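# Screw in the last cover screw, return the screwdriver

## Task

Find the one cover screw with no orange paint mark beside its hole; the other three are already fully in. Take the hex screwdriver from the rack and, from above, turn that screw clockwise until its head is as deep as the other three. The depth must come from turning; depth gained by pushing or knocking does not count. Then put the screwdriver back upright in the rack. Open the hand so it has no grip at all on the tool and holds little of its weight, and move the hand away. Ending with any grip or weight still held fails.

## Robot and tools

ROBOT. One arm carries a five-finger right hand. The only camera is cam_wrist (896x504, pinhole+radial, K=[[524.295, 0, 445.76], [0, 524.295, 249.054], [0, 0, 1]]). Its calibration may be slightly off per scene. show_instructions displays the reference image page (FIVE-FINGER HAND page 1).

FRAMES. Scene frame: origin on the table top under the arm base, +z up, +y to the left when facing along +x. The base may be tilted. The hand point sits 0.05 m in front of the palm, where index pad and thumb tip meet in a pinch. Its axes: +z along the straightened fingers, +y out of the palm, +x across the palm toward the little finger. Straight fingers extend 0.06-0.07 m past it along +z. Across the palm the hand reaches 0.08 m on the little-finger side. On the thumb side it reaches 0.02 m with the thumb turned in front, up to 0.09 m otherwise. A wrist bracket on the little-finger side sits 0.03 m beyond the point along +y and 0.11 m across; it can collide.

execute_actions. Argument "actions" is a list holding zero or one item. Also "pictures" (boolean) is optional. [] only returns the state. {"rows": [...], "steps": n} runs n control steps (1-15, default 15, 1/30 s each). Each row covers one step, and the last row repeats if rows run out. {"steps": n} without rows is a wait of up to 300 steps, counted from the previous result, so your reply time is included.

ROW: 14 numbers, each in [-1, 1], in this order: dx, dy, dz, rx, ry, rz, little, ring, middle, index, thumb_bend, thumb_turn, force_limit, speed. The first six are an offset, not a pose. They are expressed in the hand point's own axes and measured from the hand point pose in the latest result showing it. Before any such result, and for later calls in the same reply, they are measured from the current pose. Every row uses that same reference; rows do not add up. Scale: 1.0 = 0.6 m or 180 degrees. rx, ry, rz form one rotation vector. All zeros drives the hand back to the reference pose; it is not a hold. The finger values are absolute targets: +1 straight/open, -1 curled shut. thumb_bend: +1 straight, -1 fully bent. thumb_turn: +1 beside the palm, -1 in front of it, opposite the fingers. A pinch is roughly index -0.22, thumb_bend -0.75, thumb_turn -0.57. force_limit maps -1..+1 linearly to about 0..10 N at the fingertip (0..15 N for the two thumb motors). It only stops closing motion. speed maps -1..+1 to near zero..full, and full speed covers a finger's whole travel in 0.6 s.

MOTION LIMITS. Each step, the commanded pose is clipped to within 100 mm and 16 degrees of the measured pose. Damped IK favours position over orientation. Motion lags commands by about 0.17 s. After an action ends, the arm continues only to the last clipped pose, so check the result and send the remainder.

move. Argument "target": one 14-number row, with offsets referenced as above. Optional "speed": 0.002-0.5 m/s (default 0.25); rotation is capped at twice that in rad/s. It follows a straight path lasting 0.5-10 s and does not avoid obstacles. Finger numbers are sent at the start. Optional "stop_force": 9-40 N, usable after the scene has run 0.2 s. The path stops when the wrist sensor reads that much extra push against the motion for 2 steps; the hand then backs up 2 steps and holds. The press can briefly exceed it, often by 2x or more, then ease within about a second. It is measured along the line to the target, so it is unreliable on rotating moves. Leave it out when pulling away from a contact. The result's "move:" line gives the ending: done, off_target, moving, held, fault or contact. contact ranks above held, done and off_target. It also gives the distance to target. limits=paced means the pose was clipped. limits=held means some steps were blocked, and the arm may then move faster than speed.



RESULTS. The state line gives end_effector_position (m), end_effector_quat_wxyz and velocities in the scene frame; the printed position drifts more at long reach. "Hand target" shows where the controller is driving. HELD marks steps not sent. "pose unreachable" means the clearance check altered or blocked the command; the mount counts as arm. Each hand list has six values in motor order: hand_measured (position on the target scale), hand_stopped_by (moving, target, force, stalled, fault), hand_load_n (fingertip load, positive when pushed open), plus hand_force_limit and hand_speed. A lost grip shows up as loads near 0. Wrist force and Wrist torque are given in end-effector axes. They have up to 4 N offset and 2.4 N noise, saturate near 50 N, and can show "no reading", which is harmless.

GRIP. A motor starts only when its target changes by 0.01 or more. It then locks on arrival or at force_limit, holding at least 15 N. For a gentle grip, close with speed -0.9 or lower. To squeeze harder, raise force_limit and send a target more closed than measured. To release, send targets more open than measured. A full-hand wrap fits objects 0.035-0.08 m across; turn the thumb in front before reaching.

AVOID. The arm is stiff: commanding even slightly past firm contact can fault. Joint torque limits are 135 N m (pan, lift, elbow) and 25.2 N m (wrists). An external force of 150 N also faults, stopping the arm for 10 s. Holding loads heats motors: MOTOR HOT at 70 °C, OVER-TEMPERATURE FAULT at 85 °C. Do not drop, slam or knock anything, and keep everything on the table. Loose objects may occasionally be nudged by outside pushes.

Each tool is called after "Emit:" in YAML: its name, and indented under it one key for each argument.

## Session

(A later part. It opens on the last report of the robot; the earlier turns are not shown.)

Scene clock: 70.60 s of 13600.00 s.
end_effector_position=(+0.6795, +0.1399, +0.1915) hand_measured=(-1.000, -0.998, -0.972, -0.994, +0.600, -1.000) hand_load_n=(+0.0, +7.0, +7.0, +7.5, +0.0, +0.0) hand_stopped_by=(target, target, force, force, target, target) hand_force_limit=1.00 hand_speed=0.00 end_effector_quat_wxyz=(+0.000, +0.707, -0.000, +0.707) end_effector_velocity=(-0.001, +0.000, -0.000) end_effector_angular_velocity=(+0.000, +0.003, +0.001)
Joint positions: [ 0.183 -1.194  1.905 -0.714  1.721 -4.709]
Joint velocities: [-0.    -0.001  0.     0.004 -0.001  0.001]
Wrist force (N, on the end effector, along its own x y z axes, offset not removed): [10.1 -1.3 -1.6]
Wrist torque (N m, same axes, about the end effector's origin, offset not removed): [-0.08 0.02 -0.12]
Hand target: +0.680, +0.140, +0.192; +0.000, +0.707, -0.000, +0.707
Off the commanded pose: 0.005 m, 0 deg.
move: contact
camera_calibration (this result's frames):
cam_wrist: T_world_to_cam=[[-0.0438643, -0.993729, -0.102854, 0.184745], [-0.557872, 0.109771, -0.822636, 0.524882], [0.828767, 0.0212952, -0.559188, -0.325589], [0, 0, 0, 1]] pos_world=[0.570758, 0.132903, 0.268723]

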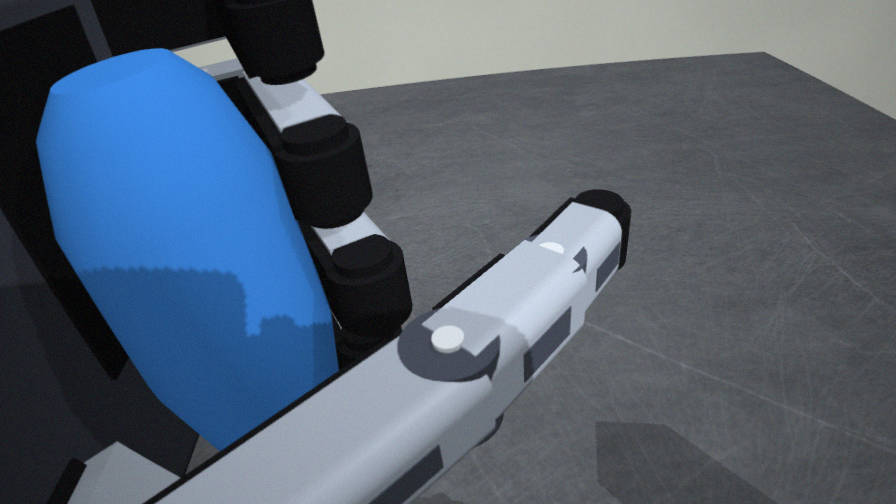

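Emit:
move:
  target: [0.002,0,-0.0025,0,0,0,-1,-1,-1,-1,0.6,-1,1,0]
  speed: 0.005

Emit:
move:
  target: [-0.01,0,0,0,0,0,-1,-1,-1,-1,0.6,-1,1,0]
  speed: 0.002
  stop_force: 9

Emit:
move:
  target: [0.002,0.0025,0.001,0,0,0,-1,-1,-1,-1,0.6,-1,1,0]
  speed: 0.005

Emit:
move:
  target: [-0.01,0,0,0,0,0,-1,-1,-1,-1,0.6,-1,1,0]
  speed: 0.002
  stop_force: 9

Emit:
move:
  target: [0.002,-0.005,0,0,0,0,-1,-1,-1,-1,0.6,-1,1,0]
  speed: 0.005

Emit:
move:
  target: [-0.01,0,0,0,0,0,-1,-1,-1,-1,0.6,-1,1,0]
  speed: 0.002
  stop_force: 9

Scene clock: 72.50 s of 13600.00 s.
end_effector_position=(+0.6781, +0.1399, +0.1927) hand_measured=(-1.000, -0.998, -0.972, -0.994, +0.600, -1.000) hand_load_n=(+0.0, +7.0, +7.0, +7.5, +0.0, +0.0) hand_stopped_by=(target, target, force, force, target, target) hand_force_limit=1.00 hand_speed=0.00 end_effector_quat_wxyz=(+0.000, +0.707, -0.000, +0.707) end_effector_velocity=(-0.001, +0.000, +0.001) end_effector_angular_velocity=(-0.001, -0.000, +0.000)
Joint positions: [ 0.184 -1.198  1.908 -0.713  1.722 -4.709]
Joint velocities: [ 0.    -0.002  0.002  0.001  0.    -0.001]
Wrist force (N, on the end effector, along its own x y z axes, offset not removed): [-3.4 -2.0 -0.5]
Wrist torque (N m, same axes, about the end effector's origin, offset not removed): [-0.11 0.39 -0.32]
Hand target: +0.678, +0.140, +0.193; +0.000, +0.707, -0.000, +0.707
Off the commanded pose: 0.000 m, 0 deg.
move: done
camera_calibration (this result's frames):
cam_wrist: T_world_to_cam=[[-0.0438628, -0.993728, -0.10286, 0.184806], [-0.557855, 0.109775, -0.822647, 0.525034], [0.828779, 0.0212972, -0.559171, -0.323758], [0, 0, 0, 1]] pos_world=[0.569322, 0.132906, 0.26989]

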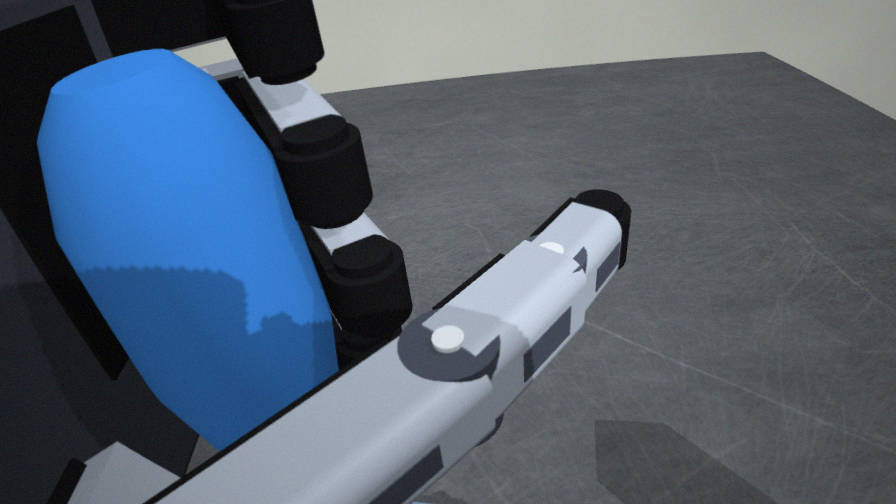

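Scene clock: 73.47 s of 13600.00 s.
end_effector_position=(+0.6781, +0.1399, +0.1915) hand_measured=(-1.000, -0.998, -0.972, -0.994, +0.600, -1.000) hand_load_n=(+0.0, +7.0, +7.0, +7.0, +0.0, +0.0) hand_stopped_by=(target, target, force, force, target, target) hand_force_limit=1.00 hand_speed=0.00 end_effector_quat_wxyz=(+0.000, +0.707, -0.000, +0.707) end_effector_velocity=(-0.000, -0.000, +0.000) end_effector_angular_velocity=(+0.000, +0.002, +0.000)
Joint positions: [ 0.184 -1.196  1.909 -0.716  1.722 -4.709]
Joint velocities: [ 0.    -0.002  0.     0.003 -0.     0.   ]
Wrist force (N, on the end effector, along its own x y z axes, offset not removed): [12.8 -0.5 0.0]
Wrist torque (N m, same axes, about the end effector's origin, offset not removed): [-0.02 -0.39 0.10]
Hand target: +0.678, +0.140, +0.192; +0.000, +0.707, -0.000, +0.707
Off the commanded pose: 0.005 m, 0 deg.
move: contact
camera_calibration (this result's frames):
cam_wrist: T_world_to_cam=[[-0.0438477, -0.993726, -0.102885, 0.184684], [-0.557748, 0.10979, -0.822717, 0.524028], [0.828852, 0.0213096, -0.559063, -0.324502], [0, 0, 0, 1]] pos_world=[0.569337, 0.132908, 0.268711]

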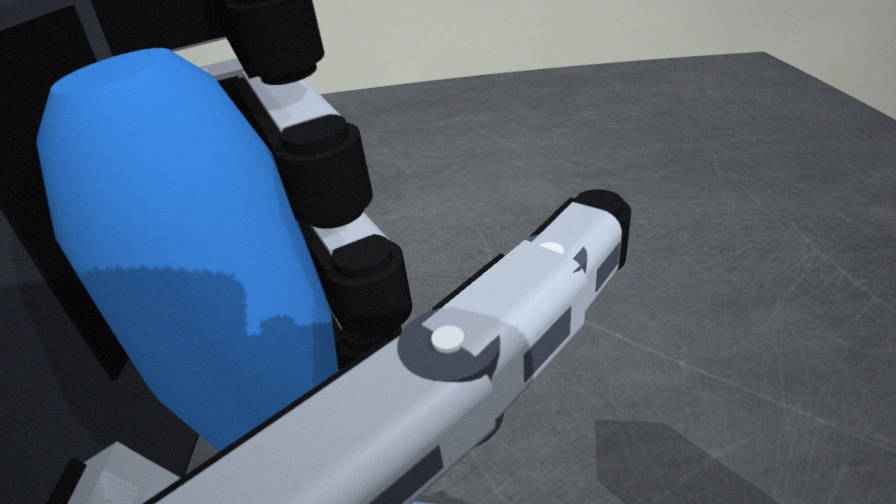

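Scene clock: 74.17 s of 13600.00 s.
end_effector_position=(+0.6786, +0.1385, +0.1926) hand_measured=(-1.000, -0.998, -0.972, -0.994, +0.600, -1.000) hand_load_n=(+0.0, +7.0, +7.0, +7.0, +0.0, +0.0) hand_stopped_by=(target, target, force, force, target, target) hand_force_limit=1.00 hand_speed=0.00 end_effector_quat_wxyz=(+0.000, +0.707, -0.000, +0.707) end_effector_velocity=(+0.001, -0.001, +0.001) end_effector_angular_velocity=(+0.001, -0.000, -0.001)
Joint positions: [ 0.181 -1.198  1.909 -0.713  1.718 -4.709]
Joint velocities: [-0.001 -0.    -0.001  0.001 -0.001  0.001]
Wrist force (N, on the end effector, along its own x y z axes, offset not removed): [-2.7 -1.8 1.5]
Wrist torque (N m, same axes, about the end effector's origin, offset not removed): [-0.18 0.26 -0.22]
Hand target: +0.679, +0.138, +0.193; +0.000, +0.707, -0.000, +0.707
Off the commanded pose: 0.000 m, 0 deg.
move: done
camera_calibration (this result's frames):
cam_wrist: T_world_to_cam=[[-0.0438582, -0.993729, -0.102857, 0.183388], [-0.557822, 0.109771, -0.822669, 0.525442], [0.828801, 0.0212953, -0.559138, -0.324255], [0, 0, 0, 1]] pos_world=[0.569889, 0.131465, 0.269824]

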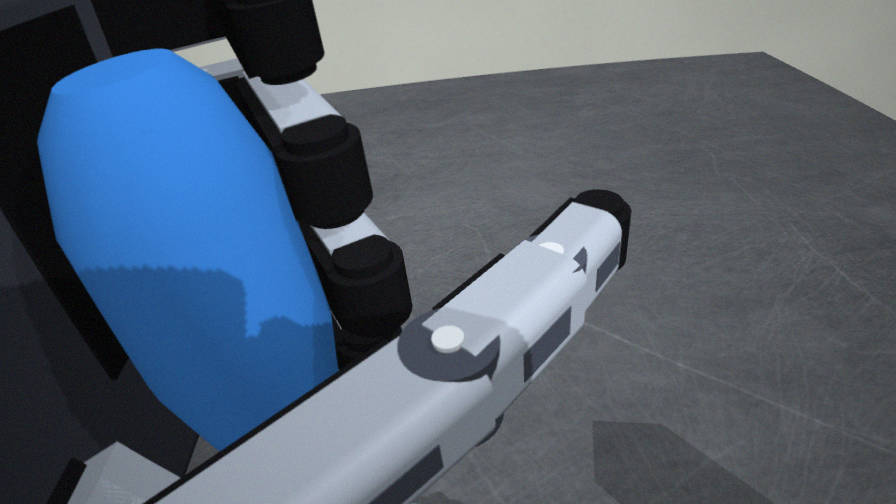

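Scene clock: 75.10 s of 13600.00 s.
end_effector_position=(+0.6787, +0.1385, +0.1916) hand_measured=(-1.000, -0.998, -0.972, -0.994, +0.600, -1.000) hand_load_n=(+0.0, +7.0, +7.0, +7.0, +0.0, +0.0) hand_stopped_by=(target, target, force, force, target, target) hand_force_limit=1.00 hand_speed=0.00 end_effector_quat_wxyz=(+0.000, +0.707, -0.000, +0.707) end_effector_velocity=(-0.001, +0.000, +0.000) end_effector_angular_velocity=(+0.001, +0.002, +0.001)
Joint positions: [ 0.18  -1.197  1.91  -0.716  1.718 -4.709]
Joint velocities: [ 0.    -0.002  0.     0.004 -0.001  0.001]
Wrist force (N, on the end effector, along its own x y z axes, offset not removed): [11.4 -1.6 0.4]
Wrist torque (N m, same axes, about the end effector's origin, offset not removed): [-0.04 -0.33 0.16]
Hand target: +0.679, +0.138, +0.192; +0.000, +0.707, -0.000, +0.707
Off the commanded pose: 0.005 m, 0 deg.
move: contact
camera_calibration (this result's frames):
cam_wrist: T_world_to_cam=[[-0.0438954, -0.993724, -0.102887, 0.183275], [-0.557687, 0.10982, -0.822754, 0.524496], [0.82889, 0.0212638, -0.559008, -0.324979], [0, 0, 0, 1]] pos_world=[0.569921, 0.131434, 0.268722]

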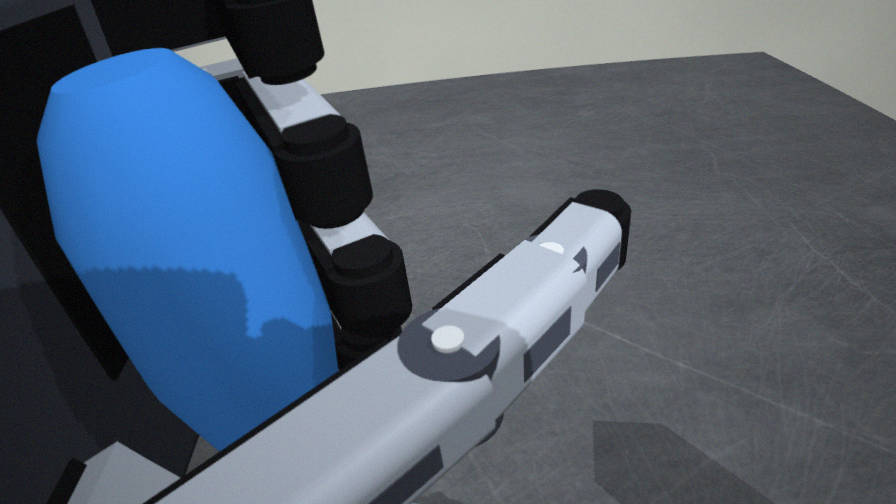

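Scene clock: 75.97 s of 13600.00 s.
end_effector_position=(+0.6787, +0.1414, +0.1927) hand_measured=(-1.000, -0.998, -0.972, -0.994, +0.600, -1.000) hand_load_n=(+0.0, +7.0, +7.0, +7.0, +0.0, +0.0) hand_stopped_by=(target, target, force, force, target, target) hand_force_limit=1.00 hand_speed=0.00 end_effector_quat_wxyz=(+0.000, +0.707, -0.000, +0.707) end_effector_velocity=(+0.000, +0.001, -0.000) end_effector_angular_velocity=(-0.001, +0.000, +0.001)
Joint positions: [ 0.187 -1.196  1.905 -0.712  1.725 -4.709]
Joint velocities: [ 0.002  0.001 -0.002  0.001  0.001 -0.   ]
Wrist force (N, on the end effector, along its own x y z axes, offset not removed): [-3.8 -0.1 -0.8]
Wrist torque (N m, same axes, about the end effector's origin, offset not removed): [0.16 0.41 -0.37]
Hand target: +0.679, +0.141, +0.193; +0.000, +0.707, -0.000, +0.707
Off the commanded pose: 0.000 m, 0 deg.
move: done
camera_calibration (this result's frames):
cam_wrist: T_world_to_cam=[[-0.0438864, -0.993722, -0.102906, 0.186288], [-0.557694, 0.10983, -0.822749, 0.525125], [0.828886, 0.0212825, -0.559013, -0.324392], [0, 0, 0, 1]] pos_world=[0.569918, 0.134348, 0.269876]

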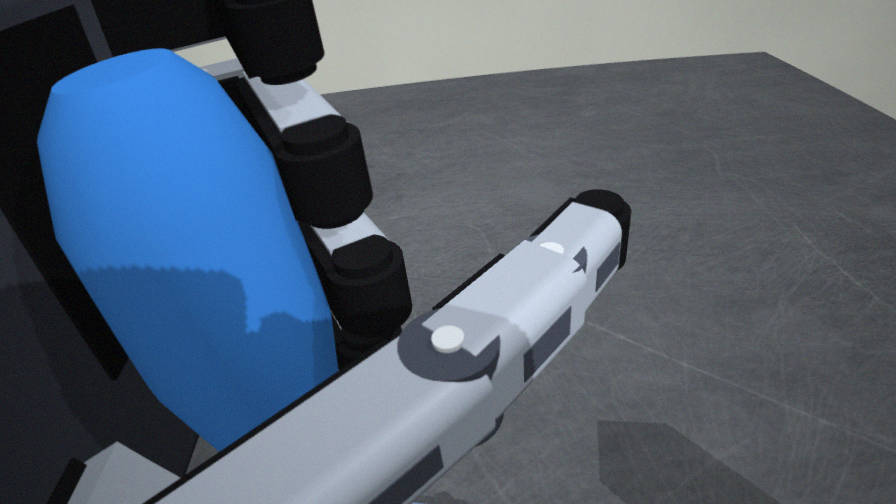

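Scene clock: 76.93 s of 13600.00 s.
end_effector_position=(+0.6787, +0.1414, +0.1916) hand_measured=(-1.000, -0.998, -0.972, -0.994, +0.600, -1.000) hand_load_n=(+0.0, +7.5, +6.5, +7.0, +0.0, +0.0) hand_stopped_by=(target, target, force, force, target, target) hand_force_limit=1.00 hand_speed=0.00 end_effector_quat_wxyz=(+0.000, +0.707, -0.000, +0.707) end_effector_velocity=(-0.001, -0.000, +0.002) end_effector_angular_velocity=(+0.001, -0.001, -0.001)
Joint positions: [ 0.187 -1.194  1.906 -0.715  1.725 -4.709]
Joint velocities: [-0.    -0.004  0.     0.003  0.001  0.001]
Wrist force (N, on the end effector, along its own x y z axes, offset not removed): [12.2 -0.9 0.7]
Wrist torque (N m, same axes, about the end effector's origin, offset not removed): [-0.18 -0.33 0.23]
Hand target: +0.679, +0.141, +0.192; +0.000, +0.707, -0.000, +0.707
Off the commanded pose: 0.005 m, 0 deg.
move: contact
camera_calibration (this result's frames):
cam_wrist: T_world_to_cam=[[-0.043804, -0.993723, -0.102938, 0.186169], [-0.55757, 0.109814, -0.822835, 0.524123], [0.828974, 0.0213516, -0.55888, -0.325153], [0, 0, 0, 1]] pos_world=[0.569933, 0.134387, 0.268709]

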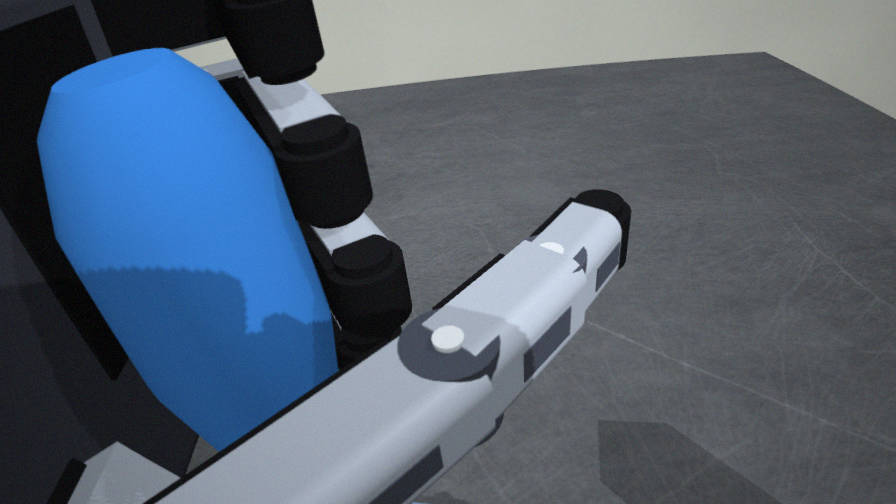

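Emit:
move:
  target: [0.05,0,0,0,0,0,-1,-1,-1,-1,0.6,-1,1,0]
  speed: 0.03

Emit:
move:
  target: [0,-0.2,-0.3,0,0,0,-1,-1,-1,-1,0.6,-1,1,0]
  speed: 0.1

Scene clock: 79.17 s of 13600.00 s.
end_effector_position=(+0.6787, +0.1415, +0.2214) hand_measured=(-1.000, -0.998, -0.972, -0.994, +0.600, -1.000) hand_load_n=(+0.0, +7.0, +6.5, +7.0, +0.0, +0.0) hand_stopped_by=(target, target, force, force, target, target) hand_force_limit=1.00 hand_speed=0.00 end_effector_quat_wxyz=(+0.000, +0.707, -0.000, +0.707) end_effector_velocity=(+0.000, -0.000, +0.002) end_effector_angular_velocity=(-0.001, +0.000, -0.000)
Joint positions: [ 0.187 -1.24   1.877 -0.64   1.725 -4.709]
Joint velocities: [-0.    -0.003 -0.002  0.006 -0.    -0.   ]
Wrist force (N, on the end effector, along its own x y z axes, offset not removed): [-2.4 -1.8 -0.7]
Wrist torque (N m, same axes, about the end effector's origin, offset not removed): [-0.11 0.29 -0.35]
Hand target: +0.679, +0.141, +0.222; +0.000, +0.707, -0.000, +0.707
Off the commanded pose: 0.000 m, 0 deg.
move: done
camera_calibration (this result's frames):
cam_wrist: T_world_to_cam=[[-0.0437981, -0.993726, -0.102906, 0.189252], [-0.557549, 0.109785, -0.822853, 0.548638], [0.828988, 0.0213358, -0.558859, -0.308492], [0, 0, 0, 1]] pos_world=[0.569918, 0.134414, 0.29852]

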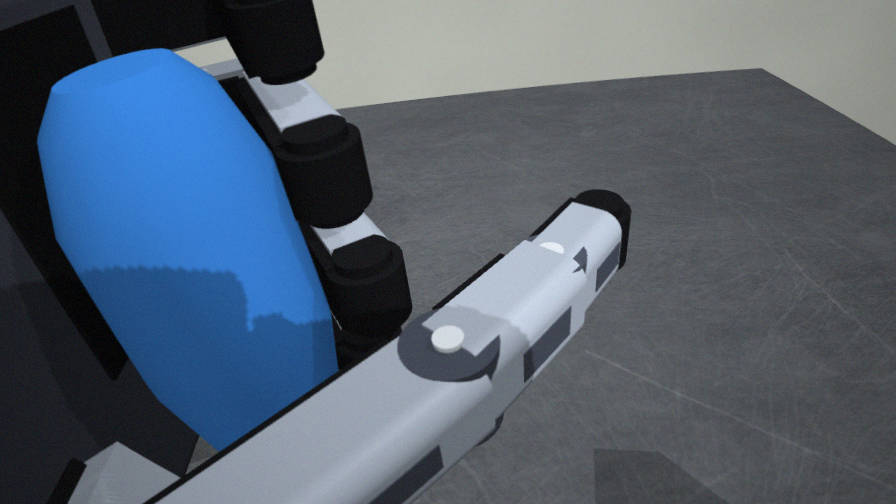

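Scene clock: 81.83 s of 13600.00 s.
end_effector_position=(+0.4989, +0.2616, +0.2212) hand_measured=(-1.000, -0.998, -0.972, -0.994, +0.600, -1.000) hand_load_n=(+0.0, +7.0, +6.5, +7.0, +0.0, +0.0) hand_stopped_by=(target, target, force, force, target, target) hand_force_limit=1.00 hand_speed=0.00 end_effector_quat_wxyz=(+0.000, +0.707, -0.000, +0.707) end_effector_velocity=(-0.001, +0.001, +0.000) end_effector_angular_velocity=(+0.000, -0.001, +0.001)
Joint positions: [ 0.612 -1.382  2.07  -0.691  2.149 -4.711]
Joint velocities: [ 0.004 -0.    -0.    -0.001  0.003 -0.   ]
Wrist force (N, on the end effector, along its own x y z axes, offset not removed): [-0.6 -1.5 -0.5]
Wrist torque (N m, same axes, about the end effector's origin, offset not removed): [-0.09 0.04 -0.23]
Hand target: +0.499, +0.262, +0.221; +0.000, +0.707, -0.000, +0.707
Off the commanded pose: 0.000 m, 0 deg.
move: done
camera_calibration (this result's frames):
cam_wrist: T_world_to_cam=[[-0.0437443, -0.993736, -0.102835, 0.30068], [-0.557518, 0.109697, -0.822885, 0.435025], [0.829012, 0.021336, -0.558824, -0.162117], [0, 0, 0, 1]] pos_world=[0.390084, 0.254534, 0.298302]

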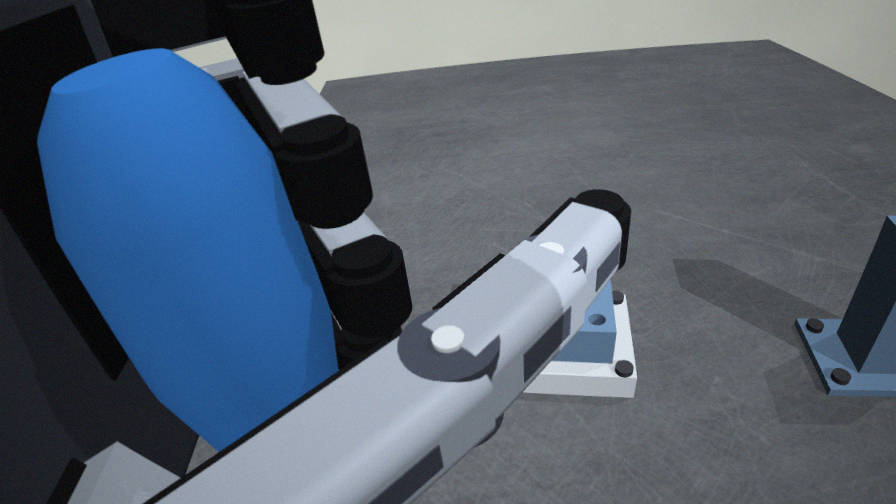

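Emit:
move:
  target: [-0.019,0.2027,0.2952,0,0,0,-1,-1,-1,-1,0.6,-1,1,0]
  speed: 0.1

Emit:
move:
  target: [-0.009,0,0,0,0,0,-1,-1,-1,-1,0.6,-1,1,0]
  speed: 0.003
  stop_force: 9

Scene clock: 85.27 s of 13600.00 s.
end_effector_position=(+0.6758, +0.1398, +0.2100) hand_measured=(-1.000, -0.998, -0.972, -0.994, +0.600, -1.000) hand_load_n=(+0.0, +7.0, +6.5, +7.0, +0.0, +0.0) hand_stopped_by=(target, target, force, force, target, target) hand_force_limit=1.00 hand_speed=0.00 end_effector_quat_wxyz=(+0.000, +0.707, -0.000, +0.707) end_effector_velocity=(+0.001, -0.001, +0.001) end_effector_angular_velocity=(+0.001, -0.001, -0.000)
Joint positions: [ 0.184 -1.23   1.899 -0.672  1.722 -4.709]
Joint velocities: [-0.002  0.001 -0.003  0.001 -0.002  0.001]
Wrist force (N, on the end effector, along its own x y z axes, offset not removed): [-4.6 -0.7 0.6]
Wrist torque (N m, same axes, about the end effector's origin, offset not removed): [-0.04 0.57 -0.49]
Hand target: +0.676, +0.140, +0.210; +0.000, +0.707, -0.000, +0.707
Off the commanded pose: 0.000 m, 0 deg.
move: done
camera_calibration (this result's frames):
cam_wrist: T_world_to_cam=[[-0.0437593, -0.993727, -0.102919, 0.186302], [-0.55754, 0.109774, -0.82286, 0.537828], [0.828996, 0.0213736, -0.558846, -0.312448], [0, 0, 0, 1]] pos_world=[0.567031, 0.132772, 0.287121]

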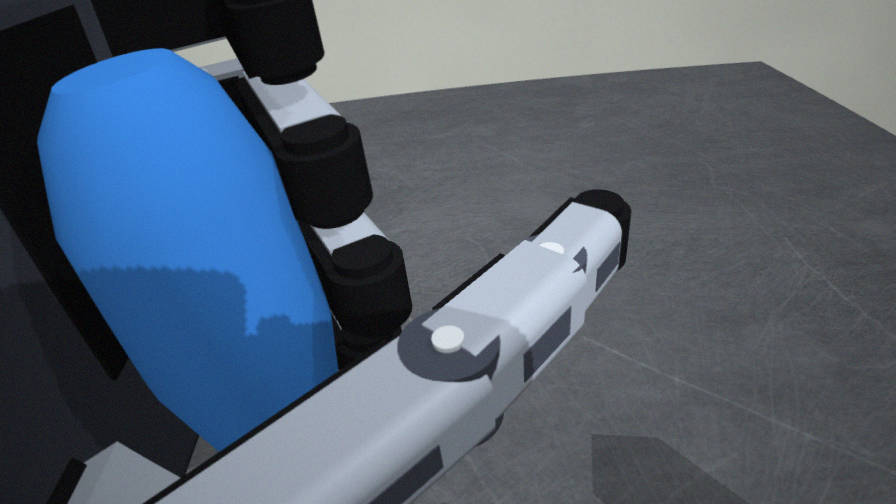

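Scene clock: 86.83 s of 13600.00 s.
end_effector_position=(+0.6758, +0.1398, +0.2064) hand_measured=(-1.000, -0.998, -0.972, -0.994, +0.600, -1.000) hand_load_n=(+0.0, +7.0, +6.5, +6.5, +0.0, +0.0) hand_stopped_by=(target, target, force, force, target, target) hand_force_limit=1.00 hand_speed=0.00 end_effector_quat_wxyz=(+0.000, +0.707, -0.000, +0.707) end_effector_velocity=(-0.000, +0.000, +0.002) end_effector_angular_velocity=(-0.001, -0.001, +0.001)
Joint positions: [ 0.184 -1.224  1.902 -0.681  1.722 -4.709]
Joint velocities: [-0.    -0.004 -0.     0.003 -0.001 -0.001]
Wrist force (N, on the end effector, along its own x y z axes, offset not removed): [12.2 -1.3 -0.1]
Wrist torque (N m, same axes, about the end effector's origin, offset not removed): [-0.06 -0.27 0.01]
Hand target: +0.676, +0.140, +0.207; +0.000, +0.707, -0.000, +0.708
Off the commanded pose: 0.002 m, 0 deg.
move: contact
camera_calibration (this result's frames):
cam_wrist: T_world_to_cam=[[-0.0437537, -0.993726, -0.102933, 0.185938], [-0.557488, 0.109784, -0.822894, 0.534891], [0.829031, 0.0213792, -0.558794, -0.314462], [0, 0, 0, 1]] pos_world=[0.56703, 0.132772, 0.283578]

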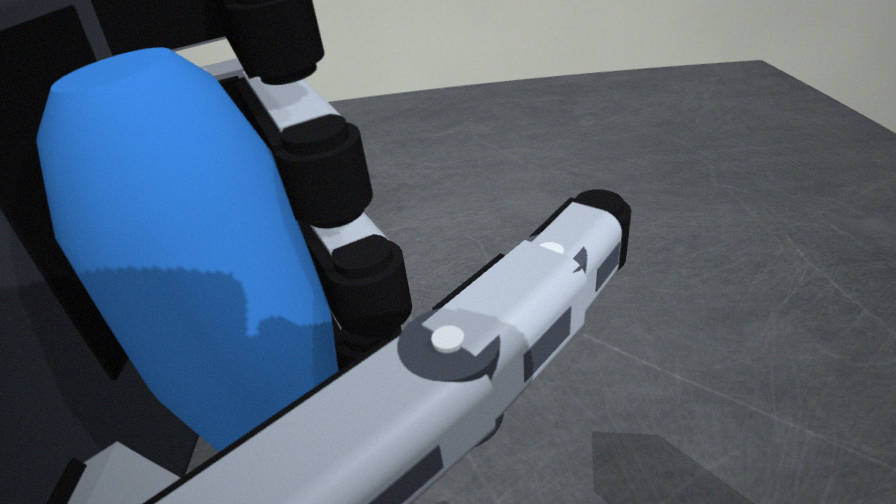

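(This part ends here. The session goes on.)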